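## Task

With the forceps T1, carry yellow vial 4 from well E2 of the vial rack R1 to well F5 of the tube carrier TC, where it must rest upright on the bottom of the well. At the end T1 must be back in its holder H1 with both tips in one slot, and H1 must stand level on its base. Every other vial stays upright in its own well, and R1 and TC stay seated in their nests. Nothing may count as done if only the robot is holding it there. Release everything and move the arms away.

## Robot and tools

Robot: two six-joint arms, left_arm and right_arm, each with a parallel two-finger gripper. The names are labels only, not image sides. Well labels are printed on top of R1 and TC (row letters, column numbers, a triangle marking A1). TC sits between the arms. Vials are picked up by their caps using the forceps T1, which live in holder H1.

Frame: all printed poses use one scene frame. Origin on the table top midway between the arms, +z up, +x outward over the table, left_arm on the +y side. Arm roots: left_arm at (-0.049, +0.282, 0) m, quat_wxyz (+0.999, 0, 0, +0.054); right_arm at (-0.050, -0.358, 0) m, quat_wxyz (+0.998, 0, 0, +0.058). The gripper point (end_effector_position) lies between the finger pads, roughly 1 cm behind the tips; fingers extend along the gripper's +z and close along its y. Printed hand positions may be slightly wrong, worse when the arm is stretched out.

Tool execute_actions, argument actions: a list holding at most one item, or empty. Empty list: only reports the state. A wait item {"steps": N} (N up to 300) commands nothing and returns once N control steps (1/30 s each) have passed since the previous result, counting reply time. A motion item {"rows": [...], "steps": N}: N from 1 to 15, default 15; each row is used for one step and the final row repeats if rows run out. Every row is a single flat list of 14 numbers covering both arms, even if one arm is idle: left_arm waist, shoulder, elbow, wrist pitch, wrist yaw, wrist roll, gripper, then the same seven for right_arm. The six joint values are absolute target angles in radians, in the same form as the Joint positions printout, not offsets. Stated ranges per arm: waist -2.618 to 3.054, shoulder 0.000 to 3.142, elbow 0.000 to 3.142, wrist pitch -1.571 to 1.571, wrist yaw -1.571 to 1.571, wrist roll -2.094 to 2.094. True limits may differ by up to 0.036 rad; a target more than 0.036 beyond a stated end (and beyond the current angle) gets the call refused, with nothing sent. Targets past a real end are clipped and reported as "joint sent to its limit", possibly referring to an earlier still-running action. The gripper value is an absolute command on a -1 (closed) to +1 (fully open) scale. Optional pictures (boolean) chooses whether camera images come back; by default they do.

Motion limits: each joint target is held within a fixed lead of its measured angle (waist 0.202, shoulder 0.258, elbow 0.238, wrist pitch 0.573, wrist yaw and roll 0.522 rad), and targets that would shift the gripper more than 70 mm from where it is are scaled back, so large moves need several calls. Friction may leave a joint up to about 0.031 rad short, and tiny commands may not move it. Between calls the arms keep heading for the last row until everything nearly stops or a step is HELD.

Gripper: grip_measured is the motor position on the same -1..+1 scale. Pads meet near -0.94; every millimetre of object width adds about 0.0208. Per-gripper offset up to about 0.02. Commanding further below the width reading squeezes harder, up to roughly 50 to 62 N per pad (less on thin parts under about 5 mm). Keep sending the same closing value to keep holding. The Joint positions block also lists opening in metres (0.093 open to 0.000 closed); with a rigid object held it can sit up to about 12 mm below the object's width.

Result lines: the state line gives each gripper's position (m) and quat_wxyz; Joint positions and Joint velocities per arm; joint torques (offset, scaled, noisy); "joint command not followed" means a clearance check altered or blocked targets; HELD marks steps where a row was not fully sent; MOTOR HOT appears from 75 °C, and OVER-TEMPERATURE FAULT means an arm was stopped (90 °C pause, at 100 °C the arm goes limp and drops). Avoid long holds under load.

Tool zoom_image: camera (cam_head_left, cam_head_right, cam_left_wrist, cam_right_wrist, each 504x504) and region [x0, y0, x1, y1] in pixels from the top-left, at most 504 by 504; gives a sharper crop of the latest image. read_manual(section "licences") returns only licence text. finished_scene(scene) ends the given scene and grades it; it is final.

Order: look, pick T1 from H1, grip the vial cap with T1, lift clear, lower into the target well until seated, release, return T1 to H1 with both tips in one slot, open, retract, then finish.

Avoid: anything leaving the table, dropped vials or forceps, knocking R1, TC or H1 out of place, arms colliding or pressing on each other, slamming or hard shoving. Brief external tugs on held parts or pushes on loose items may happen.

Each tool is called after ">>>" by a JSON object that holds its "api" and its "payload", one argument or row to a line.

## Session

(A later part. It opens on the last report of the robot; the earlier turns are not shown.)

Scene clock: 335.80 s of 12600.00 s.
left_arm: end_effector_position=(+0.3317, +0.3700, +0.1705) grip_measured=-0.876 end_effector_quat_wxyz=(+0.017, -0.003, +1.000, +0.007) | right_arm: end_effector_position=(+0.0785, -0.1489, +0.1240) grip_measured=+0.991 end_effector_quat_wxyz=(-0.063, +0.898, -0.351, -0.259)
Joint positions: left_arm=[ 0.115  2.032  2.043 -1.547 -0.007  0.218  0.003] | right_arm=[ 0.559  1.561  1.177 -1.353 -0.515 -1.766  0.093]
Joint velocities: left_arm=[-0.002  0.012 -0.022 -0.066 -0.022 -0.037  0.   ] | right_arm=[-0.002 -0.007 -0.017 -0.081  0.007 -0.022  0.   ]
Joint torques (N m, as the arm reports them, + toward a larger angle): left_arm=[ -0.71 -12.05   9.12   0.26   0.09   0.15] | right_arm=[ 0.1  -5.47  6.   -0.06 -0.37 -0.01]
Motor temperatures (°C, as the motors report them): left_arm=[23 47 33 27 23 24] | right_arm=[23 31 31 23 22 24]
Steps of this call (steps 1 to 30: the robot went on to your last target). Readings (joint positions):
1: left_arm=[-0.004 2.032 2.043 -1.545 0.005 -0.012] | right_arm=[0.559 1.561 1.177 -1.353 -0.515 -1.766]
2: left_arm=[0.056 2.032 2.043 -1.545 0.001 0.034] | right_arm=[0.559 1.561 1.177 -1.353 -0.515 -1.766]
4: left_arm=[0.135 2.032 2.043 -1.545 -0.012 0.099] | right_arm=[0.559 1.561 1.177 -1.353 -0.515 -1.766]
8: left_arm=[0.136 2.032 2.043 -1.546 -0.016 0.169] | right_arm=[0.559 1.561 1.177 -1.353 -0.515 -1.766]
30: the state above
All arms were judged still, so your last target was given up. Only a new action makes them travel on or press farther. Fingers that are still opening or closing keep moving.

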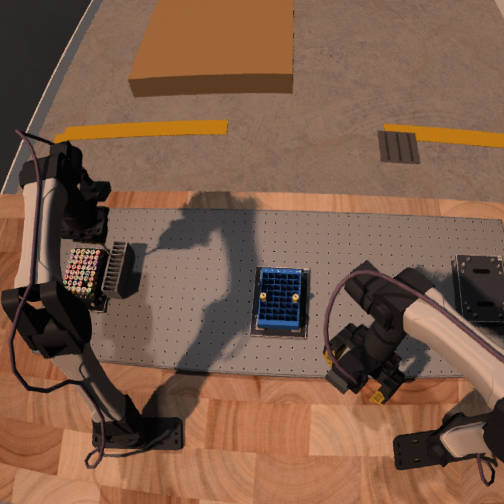

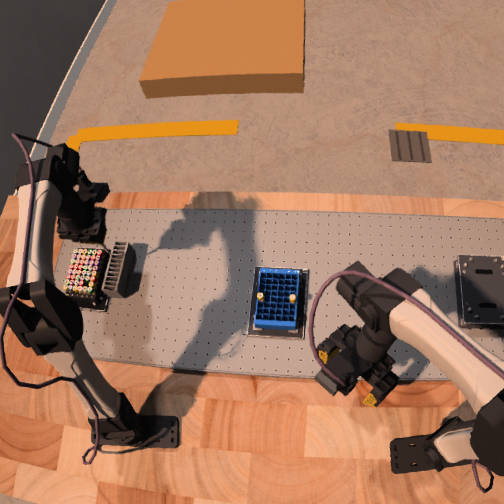

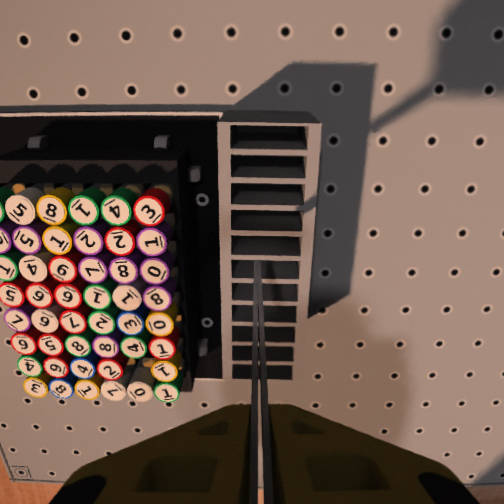

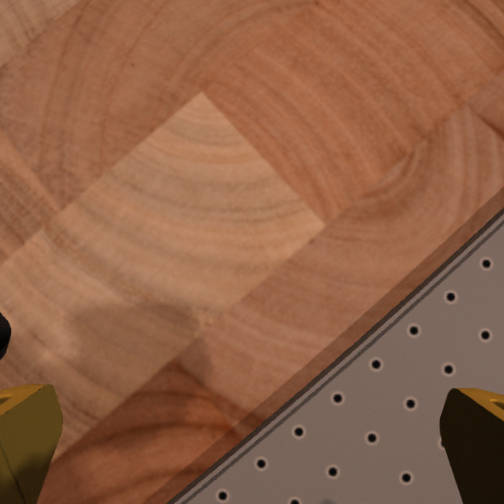

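>>> {"api": "execute_actions", "payload": {
  "actions": [
    {"rows": [[0.098,2.03,2.03,-1.53,0,0.225,-0.88, 0.559,1.561,1.177,-1.353,-0.515,-1.766,1],[0.098,2.03,2.02,-1.518,0,0.225,-0.88, 0.559,1.561,1.177,-1.353,-0.515,-1.766,1],[0.098,2.03,2.01,-1.508,0,0.225,-0.88, 0.559,1.561,1.177,-1.353,-0.515,-1.766,1],[0.098,2.03,2.0,-1.499,0,0.225,-0.88, 0.559,1.561,1.177,-1.353,-0.515,-1.766,1],[0.098,2.03,1.99,-1.49,0,0.225,-0.88, 0.559,1.561,1.177,-1.353,-0.515,-1.766,1],[0.098,2.03,1.98,-1.481,0,0.225,-0.88, 0.559,1.561,1.177,-1.353,-0.515,-1.766,1],[0.098,2.03,1.97,-1.472,0,0.225,-0.88, 0.559,1.561,1.177,-1.353,-0.515,-1.766,1],[0.098,2.03,1.96,-1.463,0,0.225,-0.88, 0.559,1.561,1.177,-1.353,-0.515,-1.766,1],[0.098,2.03,1.95,-1.455,0,0.225,-0.88, 0.559,1.561,1.177,-1.353,-0.515,-1.766,1],[0.098,2.03,1.94,-1.45,0,0.225,-0.88, 0.559,1.561,1.177,-1.353,-0.515,-1.766,1],[0.098,2.03,1.93,-1.445,0,0.225,-0.88, 0.559,1.561,1.177,-1.353,-0.515,-1.766,1]], "steps": 15}
  ],
  "pictures": false
}}

>>> {"api": "execute_actions", "payload": {
  "actions": [
    {"steps": 15}
  ]
}}

Scene clock: 340.93 s of 12600.00 s.
left_arm: end_effector_position=(+0.3311, +0.3663, +0.1455) grip_measured=-0.876 end_effector_quat_wxyz=(+0.004, +0.002, +1.000, +0.004) | right_arm: end_effector_position=(+0.0785, -0.1489, +0.1240) grip_measured=+0.991 end_effector_quat_wxyz=(-0.063, +0.898, -0.351, -0.259)
Joint positions: left_arm=[ 0.107  2.032  1.942 -1.473 -0.006  0.218  0.003] | right_arm=[ 0.559  1.561  1.177 -1.353 -0.515 -1.766  0.093]
Joint velocities: left_arm=[ 0.007 -0.002 -0.002 -0.022 -0.022  0.081 -0.   ] | right_arm=[ 0.007 -0.007  0.002 -0.066  0.022  0.037 -0.001]
Joint torques (N m, as the arm reports them, + toward a larger angle): left_arm=[ -1.3  -12.21   6.27   0.48   0.13   0.08] | right_arm=[ 0.01 -5.48  6.02 -0.1  -0.39 -0.02]
Motor temperatures (°C, as the motors report them): left_arm=[23 47 33 27 23 24] | right_arm=[23 31 31 23 22 24]
Steps of this call (steps 1 to 90: nothing new was sent; then 1.63 s passed at rest; steps 91 to 105: all 15 steps of this action). Readings (joint positions):
91: left_arm=[0.115 2.032 2.043 -1.547 -0.007 0.218] | right_arm=[0.559 1.561 1.177 -1.353 -0.515 -1.766]
92: left_arm=[0.113 2.032 2.043 -1.546 -0.007 0.218] | right_arm=[0.559 1.561 1.177 -1.353 -0.515 -1.766]
94: left_arm=[0.110 2.032 2.034 -1.535 -0.007 0.218] | right_arm=[0.559 1.561 1.177 -1.353 -0.515 -1.766]
98: left_arm=[0.107 2.032 1.992 -1.507 -0.006 0.218] | right_arm=[0.559 1.561 1.177 -1.353 -0.515 -1.766]
105: the state above

Scene clock: 341.43 s of 12600.00 s.
left_arm: end_effector_position=(+0.3342, +0.3670, +0.1455) grip_measured=-0.876 end_effector_quat_wxyz=(+0.010, +0.001, +1.000, +0.005) | right_arm: end_effector_position=(+0.0785, -0.1489, +0.1240) grip_measured=+0.991 end_effector_quat_wxyz=(-0.063, +0.898, -0.351, -0.259)
Joint positions: left_arm=[ 0.107  2.032  1.942 -1.46  -0.006  0.218  0.003] | right_arm=[ 0.559  1.561  1.177 -1.353 -0.515 -1.766  0.093]
Joint velocities: left_arm=[-0.007 -0.007  0.007 -0.037  0.022 -0.037  0.001] | right_arm=[ 0.007 -0.012 -0.017  0.022  0.037 -0.051 -0.001]
Joint torques (N m, as the arm reports them, + toward a larger angle): left_arm=[ -1.33 -12.31   6.21   0.49   0.08   0.09] | right_arm=[-0.1  -5.35  6.04 -0.1  -0.37 -0.06]
Motor temperatures (°C, as the motors report them): left_arm=[23 47 33 27 23 24] | right_arm=[23 31 31 23 22 24]
Steps of this call (steps 1 to 15: the robot went on to your last target). Readings (joint positions):
1: left_arm=[0.107 2.032 1.942 -1.470 -0.006 0.218] | right_arm=[0.559 1.561 1.177 -1.353 -0.515 -1.766]
2: left_arm=[0.107 2.032 1.942 -1.468 -0.006 0.218] | right_arm=[0.559 1.561 1.177 -1.353 -0.515 -1.766]
4: left_arm=[0.107 2.032 1.942 -1.464 -0.006 0.218] | right_arm=[0.559 1.561 1.177 -1.353 -0.515 -1.766]
8: left_arm=[0.107 2.032 1.942 -1.461 -0.006 0.218] | right_arm=[0.559 1.561 1.177 -1.353 -0.515 -1.766]
15: the state above

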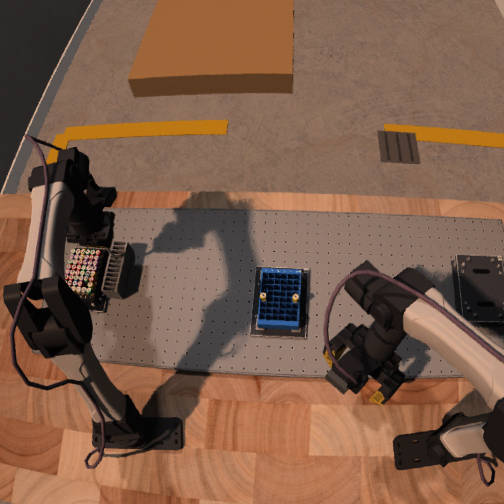

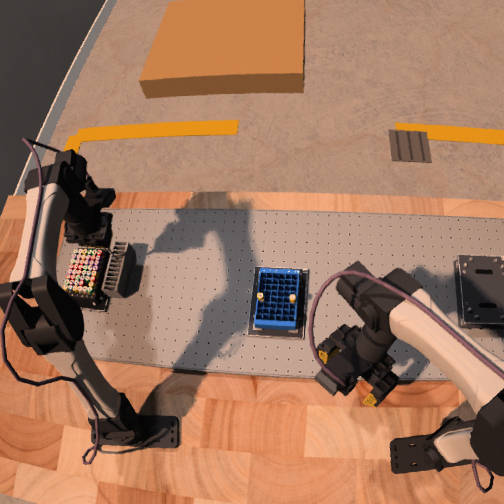

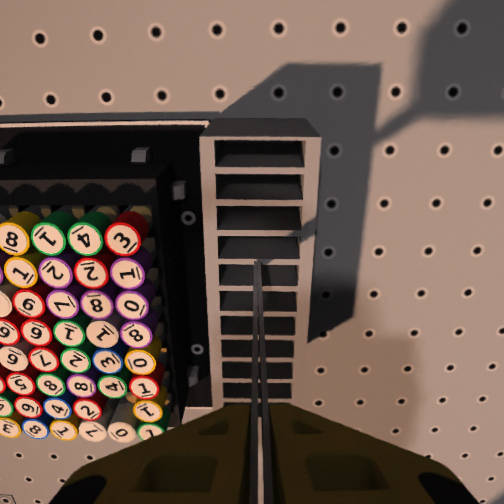

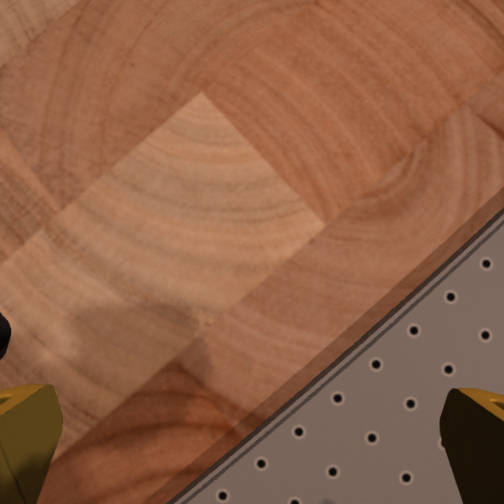

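>>> {"api": "execute_actions", "payload": {
  "actions": [
    {"rows": [[0.098,2.03,1.93,-1.426,0,0.225,-0.88, 0.559,1.561,1.177,-1.353,-0.515,-1.766,1]], "steps": 15}
  ],
  "pictures": false
}}

>>> {"api": "execute_actions", "payload": {
  "actions": [
    {"rows": [[0.098,2.03,1.922,-1.40,0,0.225,-0.88, 0.559,1.561,1.177,-1.353,-0.515,-1.766,1],[0.098,2.03,1.914,-1.39,0,0.225,-0.88, 0.559,1.561,1.177,-1.353,-0.515,-1.766,1],[0.098,2.03,1.906,-1.383,0,0.225,-0.88, 0.559,1.561,1.177,-1.353,-0.515,-1.766,1],[0.098,2.03,1.898,-1.376,0,0.225,-0.88, 0.559,1.561,1.177,-1.353,-0.515,-1.766,1],[0.098,2.03,1.89,-1.369,0,0.225,-0.88, 0.559,1.561,1.177,-1.353,-0.515,-1.766,1],[0.098,2.03,1.882,-1.362,0,0.225,-0.88, 0.559,1.561,1.177,-1.353,-0.515,-1.766,1],[0.098,2.03,1.874,-1.355,0,0.225,-0.88, 0.559,1.561,1.177,-1.353,-0.515,-1.766,1],[0.098,2.03,1.866,-1.348,0,0.225,-0.88, 0.559,1.561,1.177,-1.353,-0.515,-1.766,1],[0.098,2.03,1.858,-1.345,0,0.225,-0.88, 0.559,1.561,1.177,-1.353,-0.515,-1.766,1],[0.098,2.03,1.85,-1.35,0,0.225,-0.88, 0.559,1.561,1.177,-1.353,-0.515,-1.766,1],[0.098,2.03,1.85,-1.354,0,0.225,-0.88, 0.559,1.561,1.177,-1.353,-0.515,-1.766,1]], "steps": 15}
  ],
  "pictures": false
}}

>>> {"api": "execute_actions", "payload": {
  "actions": [
    {"steps": 12}
  ]
}}

Scene clock: 348.37 s of 12600.00 s.
left_arm: end_effector_position=(+0.3387, +0.3679, +0.1457) grip_measured=-0.876 end_effector_quat_wxyz=(+0.019, +0.001, +1.000, +0.007) | right_arm: end_effector_position=(+0.0785, -0.1489, +0.1240) grip_measured=+0.991 end_effector_quat_wxyz=(-0.063, +0.898, -0.351, -0.259)
Joint positions: left_arm=[ 0.107  2.032  1.942 -1.441 -0.006  0.218  0.003] | right_arm=[ 0.559  1.561  1.177 -1.353 -0.515 -1.766  0.093]
Joint velocities: left_arm=[-0.012 -0.002 -0.022 -0.051  0.007 -0.022  0.002] | right_arm=[-0.007  0.007 -0.007 -0.081 -0.007 -0.081 -0.001]
Joint torques (N m, as the arm reports them, + toward a larger angle): left_arm=[ -1.41 -12.31   6.39   0.51   0.07   0.08] | right_arm=[-0.12 -5.4   6.13 -0.08 -0.41 -0.01]
Motor temperatures (°C, as the motors report them): left_arm=[23 47 33 27 23 24] | right_arm=[23 31 31 23 22 24]
Steps of this call (steps 1 to 15: the robot went on to your last target; steps 16 to 90: nothing new was sent; then 3.43 s passed at rest; steps 91 to 105: all 15 steps of this action). Readings (joint positions):
91: left_arm=[0.107 2.032 1.942 -1.458 -0.006 0.218] | right_arm=[0.559 1.561 1.177 -1.353 -0.515 -1.766]
92: left_arm=[0.107 2.032 1.942 -1.454 -0.006 0.218] | right_arm=[0.559 1.561 1.177 -1.353 -0.515 -1.766]
94: left_arm=[0.107 2.032 1.942 -1.449 -0.006 0.218] | right_arm=[0.559 1.561 1.177 -1.353 -0.515 -1.766]
98: left_arm=[0.107 2.032 1.942 -1.443 -0.006 0.218] | right_arm=[0.559 1.561 1.177 -1.353 -0.515 -1.766]
105: the state above

Scene clock: 348.87 s of 12600.00 s.
left_arm: end_effector_position=(+0.3385, +0.3679, +0.1258) grip_measured=-0.876 end_effector_quat_wxyz=(+0.014, +0.001, +1.000, +0.006) | right_arm: end_effector_position=(+0.0785, -0.1489, +0.1240) grip_measured=+0.991 end_effector_quat_wxyz=(-0.063, +0.898, -0.351, -0.259)
Joint positions: left_arm=[ 0.107  2.032  1.864 -1.372 -0.006  0.218  0.003] | right_arm=[ 0.559  1.561  1.177 -1.353 -0.515 -1.766  0.093]
Joint velocities: left_arm=[-0.002  0.002  0.007  0.037 -0.007  0.037  0.   ] | right_arm=[-0.002  0.002 -0.012 -0.022 -0.007  0.066 -0.001]
Joint torques (N m, as the arm reports them, + toward a larger angle): left_arm=[ -1.34 -12.54   6.36   0.51   0.07   0.1 ] | right_arm=[ 0.16 -5.46  5.92 -0.09 -0.37 -0.03]
Motor temperatures (°C, as the motors report them): left_arm=[23 47 33 27 23 24] | right_arm=[23 31 31 23 22 24]
Steps of this call (steps 1 to 15: all 15 steps of this action). Readings (joint positions):
1: left_arm=[0.107 2.032 1.942 -1.439 -0.006 0.218] | right_arm=[0.559 1.561 1.177 -1.353 -0.515 -1.766]
2: left_arm=[0.107 2.032 1.940 -1.432 -0.006 0.218] | right_arm=[0.559 1.561 1.177 -1.353 -0.515 -1.766]
4: left_arm=[0.107 2.032 1.929 -1.417 -0.006 0.218] | right_arm=[0.559 1.561 1.177 -1.353 -0.515 -1.766]
8: left_arm=[0.107 2.032 1.894 -1.391 -0.006 0.218] | right_arm=[0.559 1.561 1.177 -1.353 -0.515 -1.766]
15: the state above

Scene clock: 349.27 s of 12600.00 s.
left_arm: end_effector_position=(+0.3393, +0.3681, +0.1258) grip_measured=-0.876 end_effector_quat_wxyz=(+0.016, +0.001, +1.000, +0.007) | right_arm: end_effector_position=(+0.0785, -0.1489, +0.1240) grip_measured=+0.991 end_effector_quat_wxyz=(-0.063, +0.898, -0.351, -0.259)
Joint positions: left_arm=[ 0.107  2.032  1.864 -1.369 -0.006  0.218  0.003] | right_arm=[ 0.559  1.561  1.177 -1.353 -0.515 -1.766  0.093]
Joint velocities: left_arm=[-0.007 -0.007  0.022 -0.022 -0.081 -0.051 -0.001] | right_arm=[-0.022  0.002  0.002  0.051  0.037 -0.007  0.   ]
Joint torques (N m, as the arm reports them, + toward a larger angle): left_arm=[ -1.18 -12.2    6.5    0.53   0.12   0.08] | right_arm=[-0.18 -5.51  5.94 -0.07 -0.43 -0.03]
Motor temperatures (°C, as the motors report them): left_arm=[23 47 33 27 23 24] | right_arm=[23 31 31 23 22 24]
Steps of this call (steps 1 to 12: the robot went on to your last target). Readings (joint positions):
1: left_arm=[0.107 2.032 1.864 -1.371 -0.006 0.218] | right_arm=[0.559 1.561 1.177 -1.353 -0.515 -1.766]
2: left_arm=[0.107 2.032 1.864 -1.371 -0.006 0.218] | right_arm=[0.559 1.561 1.177 -1.353 -0.515 -1.766]
4: left_arm=[0.107 2.032 1.864 -1.370 -0.006 0.218] | right_arm=[0.559 1.561 1.177 -1.353 -0.515 -1.766]
8: left_arm=[0.107 2.032 1.864 -1.369 -0.006 0.218] | right_arm=[0.559 1.561 1.177 -1.353 -0.515 -1.766]
12: the state above

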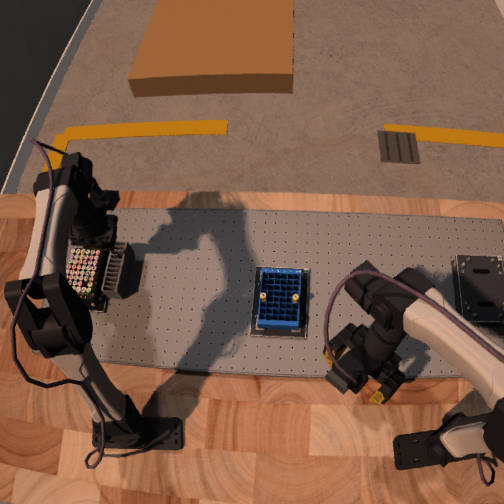

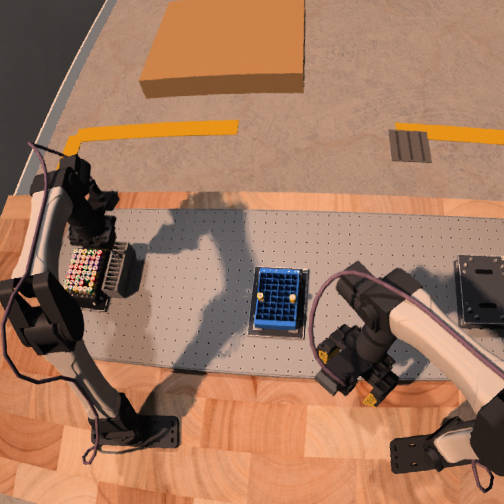

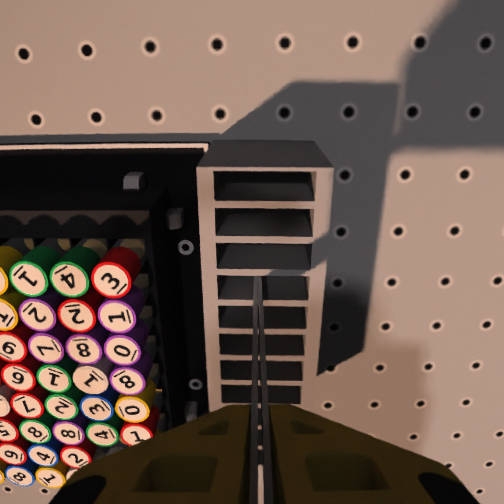

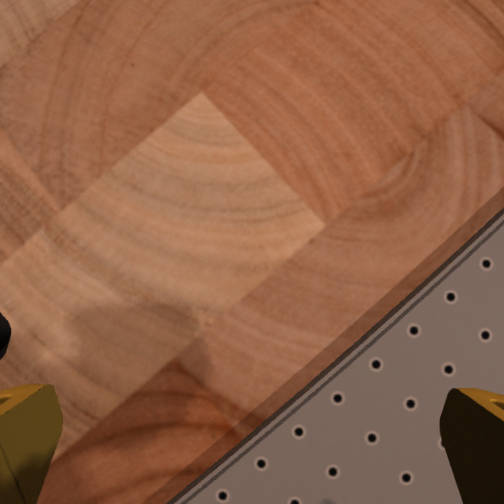

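>>> {"api": "execute_actions", "payload": {
  "actions": [
    {"rows":[[0.098,2.03,1.84,-1.34,0,0.225,-0.88,0.559,1.561,1.177,-1.353,-0.515,-1.766,1],[0.098,2.03,1.835,-1.335,0,0.225,-0.88,0.559,1.561,1.177,-1.353,-0.515,-1.766,1],[0.098,2.03,1.83,-1.33,0,0.225,-0.88,0.559,1.561,1.177,-1.353,-0.515,-1.766,1],[0.098,2.03,1.825,-1.325,0,0.225,-0.88,0.559,1.561,1.177,-1.353,-0.515,-1.766,1],[0.098,2.03,1.82,-1.32,0,0.225,-0.88,0.559,1.561,1.177,-1.353,-0.515,-1.766,1],[0.098,2.03,1.815,-1.315,0,0.225,-0.88,0.559,1.561,1.177,-1.353,-0.515,-1.766,1],[0.098,2.03,1.81,-1.31,0,0.225,-0.88,0.559,1.561,1.177,-1.353,-0.515,-1.766,1],[0.098,2.03,1.805,-1.305,0,0.225,-0.88,0.559,1.561,1.177,-1.353,-0.515,-1.766,1],[0.098,2.03,1.80,-1.30,0,0.225,-0.88,0.559,1.561,1.177,-1.353,-0.515,-1.766,1],[0.098,2.03,1.795,-1.295,0,0.225,-0.88,0.559,1.561,1.177,-1.353,-0.515,-1.766,1],[0.098,2.03,1.79,-1.29,0,0.225,-0.88,0.559,1.561,1.177,-1.353,-0.515,-1.766,1],[0.098,2.03,1.78,-1.285,0,0.225,-0.88,0.559,1.561,1.177,-1.353,-0.515,-1.766,1]],"steps":15}
  ]
}}

Scene clock: 359.60 s of 12600.00 s.
left_arm: end_effector_position=(+0.3383, +0.3678, +0.1087) grip_measured=-0.876 end_effector_quat_wxyz=(+0.013, +0.001, +1.000, +0.006) | right_arm: end_effector_position=(+0.0785, -0.1489, +0.1240) grip_measured=+0.991 end_effector_quat_wxyz=(-0.063, +0.898, -0.351, -0.259)
Joint positions: left_arm=[ 0.107  2.032  1.796 -1.308 -0.006  0.218  0.003] | right_arm=[ 0.559  1.561  1.177 -1.353 -0.515 -1.766  0.093]
Joint velocities: left_arm=[ 0.007  0.007 -0.056  0.154  0.007  0.022 -0.   ] | right_arm=[-0.007  0.007 -0.012 -0.022 -0.007 -0.022  0.   ]
Joint torques (N m, as the arm reports them, + toward a larger angle): left_arm=[ -1.17 -12.34   6.51   0.5    0.08   0.1 ] | right_arm=[ 0.03 -5.52  5.95 -0.08 -0.41  0.02]
Motor temperatures (°C, as the motors report them): left_arm=[23 48 32 27 23 24] | right_arm=[23 31 31 23 22 24]
Steps of this call (steps 1 to 15: the robot went on to your last target; steps 16 to 90: nothing new was sent; then 6.83 s passed at rest; steps 91 to 105: all 15 steps of this action). Readings (joint positions):
91: left_arm=[0.107 2.032 1.862 -1.367 -0.006 0.218] | right_arm=[0.559 1.561 1.177 -1.353 -0.515 -1.766]
92: left_arm=[0.107 2.032 1.860 -1.363 -0.006 0.218] | right_arm=[0.559 1.561 1.177 -1.353 -0.515 -1.766]
94: left_arm=[0.107 2.032 1.850 -1.354 -0.006 0.218] | right_arm=[0.559 1.561 1.177 -1.353 -0.515 -1.766]
98: left_arm=[0.107 2.032 1.828 -1.338 -0.006 0.218] | right_arm=[0.559 1.561 1.177 -1.353 -0.515 -1.766]
105: the state above

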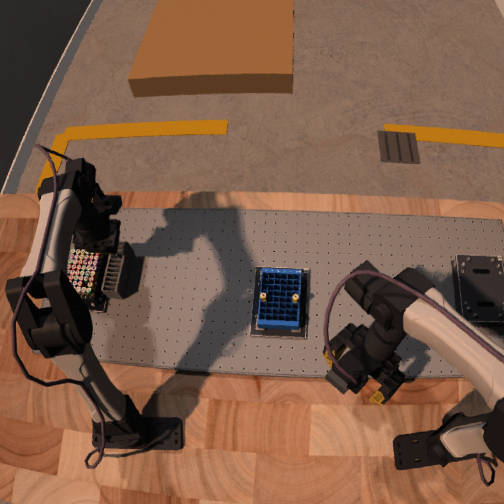

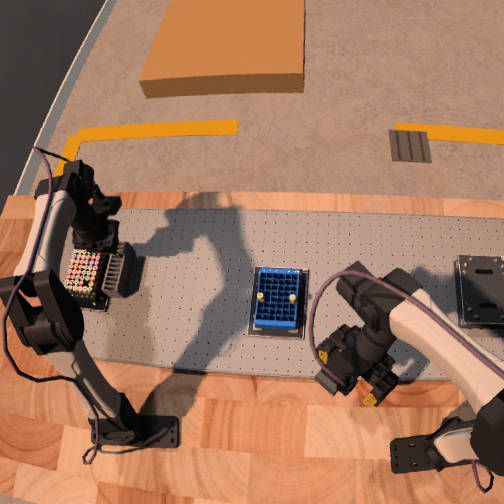

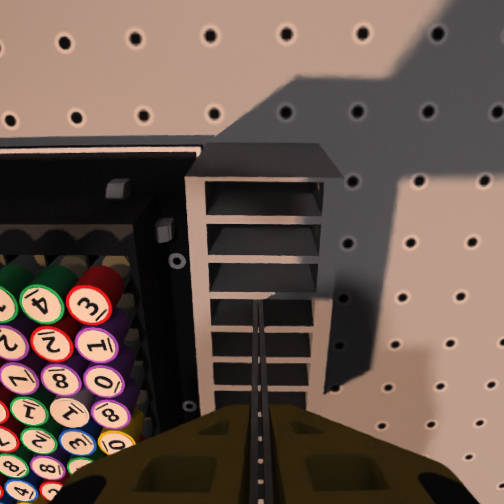

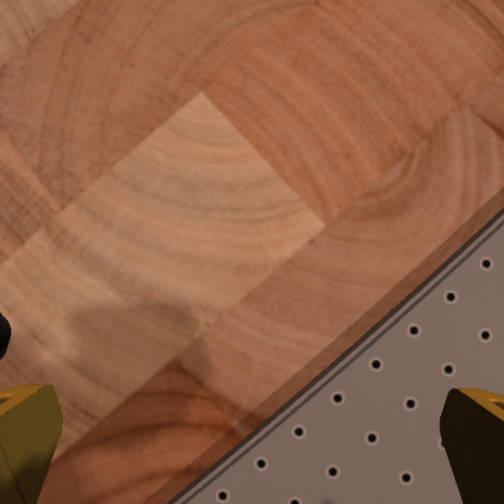

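>>> {"api": "execute_actions", "payload": {
  "actions": [
    {"rows":[[0.098,2.03,1.77,-1.275,0,0.225,-0.88,0.559,1.561,1.177,-1.353,-0.515,-1.766,1],[0.098,2.03,1.765,-1.27,0,0.225,-0.88,0.559,1.561,1.177,-1.353,-0.515,-1.766,1],[0.098,2.03,1.76,-1.265,0,0.225,-0.88,0.559,1.561,1.177,-1.353,-0.515,-1.766,1],[0.098,2.03,1.76,-1.265,0,0.225,-0.88,0.559,1.561,1.177,-1.353,-0.515,-1.766,1],[0.098,2.03,1.76,-1.265,0,0.225,-0.88,0.559,1.561,1.177,-1.353,-0.515,-1.766,1],[0.098,2.03,1.76,-1.265,0,0.225,-0.82,0.559,1.561,1.177,-1.353,-0.515,-1.766,1],[0.098,2.03,1.76,-1.265,0,0.225,-0.76,0.559,1.561,1.177,-1.353,-0.515,-1.766,1],[0.098,2.03,1.76,-1.265,0,0.225,-0.7,0.559,1.561,1.177,-1.353,-0.515,-1.766,1],[0.098,2.03,1.76,-1.265,0,0.225,-0.62,0.559,1.561,1.177,-1.353,-0.515,-1.766,1],[0.098,2.03,1.76,-1.265,0,0.225,-0.5,0.559,1.561,1.177,-1.353,-0.515,-1.766,1],[0.098,2.03,1.76,-1.265,0,0.225,-0.35,0.559,1.561,1.177,-1.353,-0.515,-1.766,1],[0.098,2.03,1.76,-1.265,0,0.225,-0.2,0.559,1.561,1.177,-1.353,-0.515,-1.766,1],[0.098,2.03,1.76,-1.265,0,0.225,0,0.559,1.561,1.177,-1.353,-0.515,-1.766,1]],"steps":15}
  ]
}}

Scene clock: 365.90 s of 12600.00 s.
left_arm: end_effector_position=(+0.3398, +0.3681, +0.1033) grip_measured=-0.007 end_effector_quat_wxyz=(+0.016, +0.001, +1.000, +0.006) | right_arm: end_effector_position=(+0.0785, -0.1489, +0.1240) grip_measured=+0.991 end_effector_quat_wxyz=(-0.063, +0.898, -0.351, -0.259)
Joint positions: left_arm=[ 0.107  2.032  1.774 -1.28  -0.006  0.218  0.045] | right_arm=[ 0.559  1.561  1.177 -1.353 -0.515 -1.766  0.093]
Joint velocities: left_arm=[-0.007 -0.002 -0.002  0.007  0.007 -0.139  0.012] | right_arm=[-0.007  0.002 -0.007 -0.066 -0.037 -0.022  0.   ]
Joint torques (N m, as the arm reports them, + toward a larger angle): left_arm=[ -1.17 -12.58   6.28   0.53   0.09   0.05] | right_arm=[ 0.12 -5.51  6.04 -0.14 -0.42 -0.02]
Motor temperatures (°C, as the motors report them): left_arm=[23 48 32 27 23 24] | right_arm=[23 31 31 23 22 24]
Steps of this call (steps 1 to 15: the robot went on to your last target; steps 16 to 90: nothing new was sent; then 2.80 s passed at rest; steps 91 to 105: all 15 steps of this action). Readings (joint positions):
91: left_arm=[0.107 2.032 1.793 -1.298 -0.006 0.218] | right_arm=[0.559 1.561 1.177 -1.353 -0.515 -1.766]
92: left_arm=[0.107 2.032 1.790 -1.295 -0.006 0.218] | right_arm=[0.559 1.561 1.177 -1.353 -0.515 -1.766]
94: left_arm=[0.107 2.032 1.781 -1.288 -0.006 0.218] | right_arm=[0.559 1.561 1.177 -1.353 -0.515 -1.766]
98: left_arm=[0.107 2.032 1.774 -1.282 -0.006 0.218] | right_arm=[0.559 1.561 1.177 -1.353 -0.515 -1.766]
105: the state above

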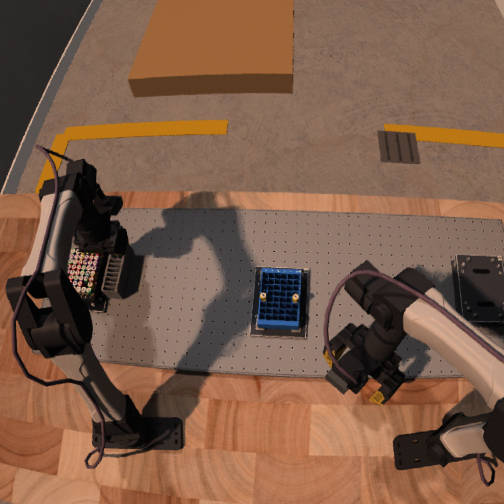

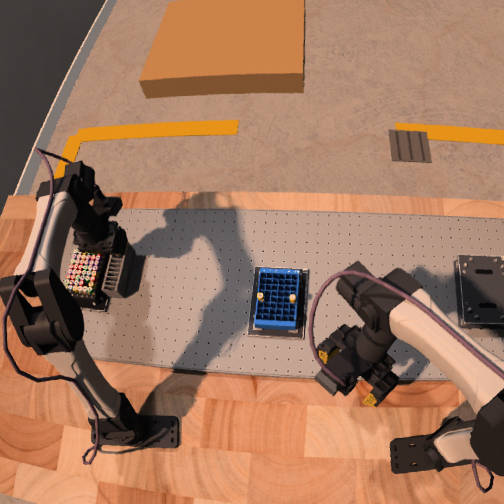

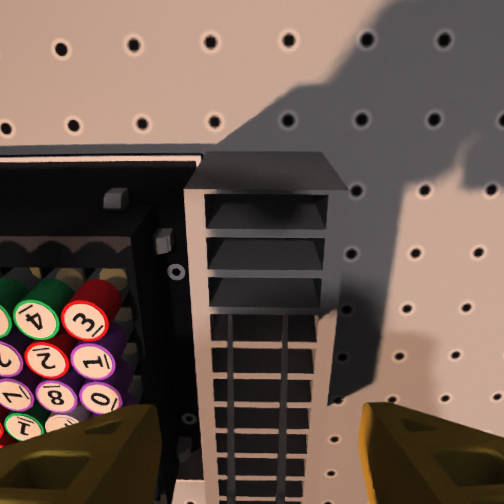

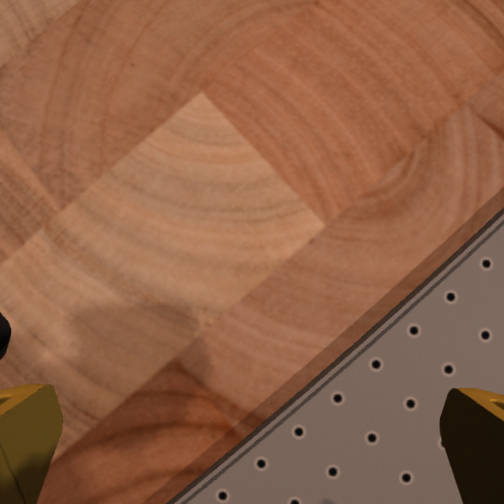

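Lift.

>>> {"api": "execute_actions", "payload": {
  "actions": [
    {"rows":[[0.098,2.03,1.80,-1.31,0,0.225,0.3,0.559,1.561,1.177,-1.353,-0.515,-1.766,1],[0.098,2.03,1.82,-1.33,0,0.225,0.3,0.559,1.561,1.177,-1.353,-0.515,-1.766,1],[0.098,2.03,1.84,-1.35,0,0.225,0.3,0.559,1.561,1.177,-1.353,-0.515,-1.766,1],[0.098,2.03,1.86,-1.37,0,0.225,0.3,0.559,1.561,1.177,-1.353,-0.515,-1.766,1],[0.098,2.03,1.88,-1.39,0,0.225,0.3,0.559,1.561,1.177,-1.353,-0.515,-1.766,1],[0.098,2.03,1.90,-1.41,0,0.225,0.3,0.559,1.561,1.177,-1.353,-0.515,-1.766,1],[0.098,2.03,1.92,-1.43,0,0.225,0.3,0.559,1.561,1.177,-1.353,-0.515,-1.766,1],[0.098,2.03,1.94,-1.45,0,0.225,0.3,0.559,1.561,1.177,-1.353,-0.515,-1.766,1],[0.098,2.03,1.96,-1.47,0,0.225,0.3,0.559,1.561,1.177,-1.353,-0.515,-1.766,1],[0.098,2.03,1.98,-1.49,0,0.225,0.3,0.559,1.561,1.177,-1.353,-0.515,-1.766,1],[0.098,2.03,2.0,-1.51,0,0.225,0.3,0.559,1.561,1.177,-1.353,-0.515,-1.766,1],[0.098,2.03,2.02,-1.53,0,0.225,0.3,0.559,1.561,1.177,-1.353,-0.515,-1.766,1],[0.098,2.03,2.05,-1.54,0,0.225,0.3,0.559,1.561,1.177,-1.353,-0.515,-1.766,1],[0.098,2.03,2.08,-1.54,0,0.225,0.3,0.559,1.561,1.177,-1.353,-0.515,-1.766,1],[0.098,2.03,2.12,-1.54,0,0.225,0.3,0.559,1.561,1.177,-1.353,-0.515,-1.766,1]],"steps":15}
  ],
  "pictures": false
}}

>>> {"api": "execute_actions", "payload": {
  "actions": [
    {"rows":[[0.098,1.9,2.12,-1.54,0,0.225,0.3,0.559,1.561,1.177,-1.353,-0.515,-1.766,1],[0.098,1.8,2.1,-1.54,0,0.225,0.3,0.559,1.561,1.177,-1.353,-0.515,-1.766,1],[0.0,1.7,2.0,-1.54,0,0.225,0.3,0.559,1.561,1.177,-1.353,-0.515,-1.766,1]],"steps":15}
  ]
}}

Scene clock: 374.93 s of 12600.00 s.
left_arm: end_effector_position=(+0.3463, +0.3695, +0.1695) grip_measured=+0.299 end_effector_quat_wxyz=(+0.043, +0.002, +0.999, +0.012) | right_arm: end_effector_position=(+0.0785, -0.1489, +0.1240) grip_measured=+0.991 end_effector_quat_wxyz=(-0.063, +0.898, -0.351, -0.259)
Joint positions: left_arm=[ 0.107  2.035  2.04  -1.487 -0.006  0.219  0.06 ] | right_arm=[ 0.559  1.561  1.177 -1.353 -0.515 -1.766  0.093]
Joint velocities: left_arm=[-0.007 -0.012  0.872 -0.447  0.037 -0.037 -0.001] | right_arm=[ 0.002 -0.002 -0.007 -0.022  0.022 -0.037 -0.   ]
Joint torques (N m, as the arm reports them, + toward a larger angle): left_arm=[ -1.15 -12.52   9.74   0.49   0.06   0.12] | right_arm=[-0.06 -5.48  6.19 -0.08 -0.42  0.  ]
Motor temperatures (°C, as the motors report them): left_arm=[23 48 32 27 23 24] | right_arm=[23 31 32 23 22 24]
Steps of this call (steps 1 to 15: the robot went on to your last target; steps 16 to 90: nothing new was sent; then 5.53 s passed at rest; steps 91 to 105: all 15 steps of this action). Readings (joint positions):
91: left_arm=[0.107 2.032 1.774 -1.281 -0.006 0.219] | right_arm=[0.559 1.561 1.177 -1.353 -0.515 -1.766]
92: left_arm=[0.107 2.032 1.778 -1.288 -0.006 0.219] | right_arm=[0.559 1.561 1.177 -1.353 -0.515 -1.766]
94: left_arm=[0.107 2.035 1.802 -1.312 -0.006 0.219] | right_arm=[0.559 1.561 1.177 -1.353 -0.515 -1.766]
98: left_arm=[0.107 2.035 1.885 -1.369 -0.006 0.219] | right_arm=[0.559 1.561 1.177 -1.353 -0.515 -1.766]
105: the state above

Scene clock: 375.43 s of 12600.00 s.
left_arm: end_effector_position=(+0.2993, +0.3192, +0.2903) grip_measured=+0.299 end_effector_quat_wxyz=(+0.189, +0.055, +0.980, +0.031) | right_arm: end_effector_position=(+0.0785, -0.1489, +0.1240) grip_measured=+0.991 end_effector_quat_wxyz=(-0.063, +0.898, -0.351, -0.259)
Joint positions: left_arm=[-0.002  1.678  2.022 -1.529  0.001  0.219  0.06 ] | right_arm=[ 0.559  1.561  1.177 -1.353 -0.515 -1.766  0.093]
Joint velocities: left_arm=[-0.012  0.256 -0.017 -0.007  0.037  0.066 -0.   ] | right_arm=[ 0.007  0.002  0.012 -0.022 -0.066  0.022  0.001]
Joint torques (N m, as the arm reports them, + toward a larger angle): left_arm=[-0.47 -7.33  5.02  0.96  0.    0.08] | right_arm=[-0.06 -5.62  5.95 -0.09 -0.38  0.02]
Motor temperatures (°C, as the motors report them): left_arm=[23 48 32 27 23 24] | right_arm=[23 31 32 23 22 24]
Steps of this call (steps 1 to 15: all 15 steps of this action). Readings (joint positions):
1: left_arm=[0.107 2.024 2.060 -1.490 -0.006 0.219] | right_arm=[0.559 1.561 1.177 -1.353 -0.515 -1.766]
2: left_arm=[0.107 1.998 2.063 -1.489 -0.006 0.219] | right_arm=[0.559 1.561 1.177 -1.353 -0.515 -1.766]
4: left_arm=[0.088 1.911 2.040 -1.489 -0.010 0.219] | right_arm=[0.559 1.561 1.177 -1.353 -0.515 -1.766]
8: left_arm=[0.006 1.718 2.022 -1.507 -0.003 0.219] | right_arm=[0.559 1.561 1.177 -1.353 -0.515 -1.766]
15: the state above

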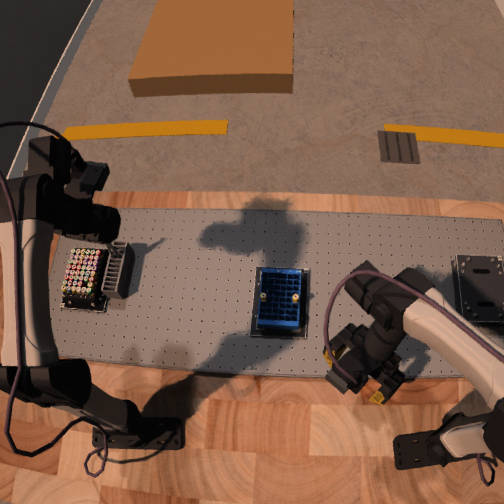

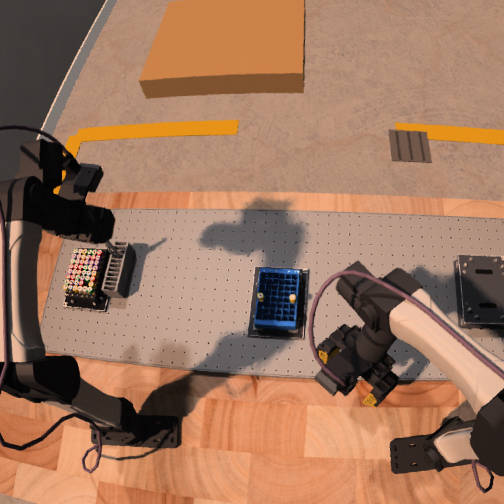

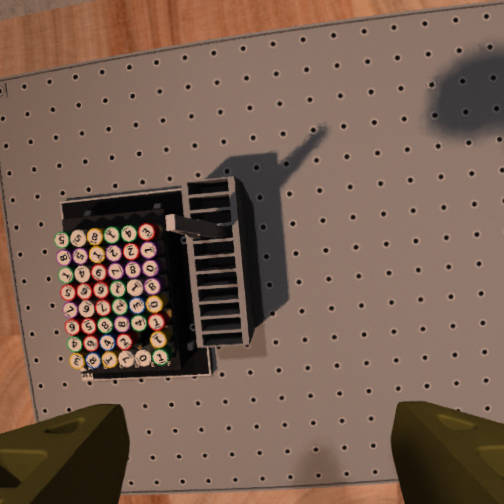

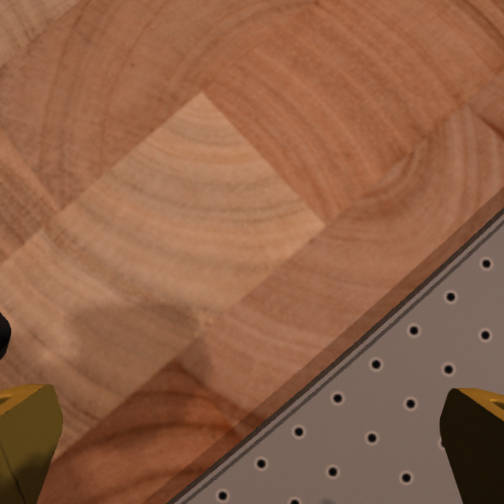

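>>> {"api": "finished_scene", "payload": {
  "scene": 1
}}

The scene is finished: the task was done.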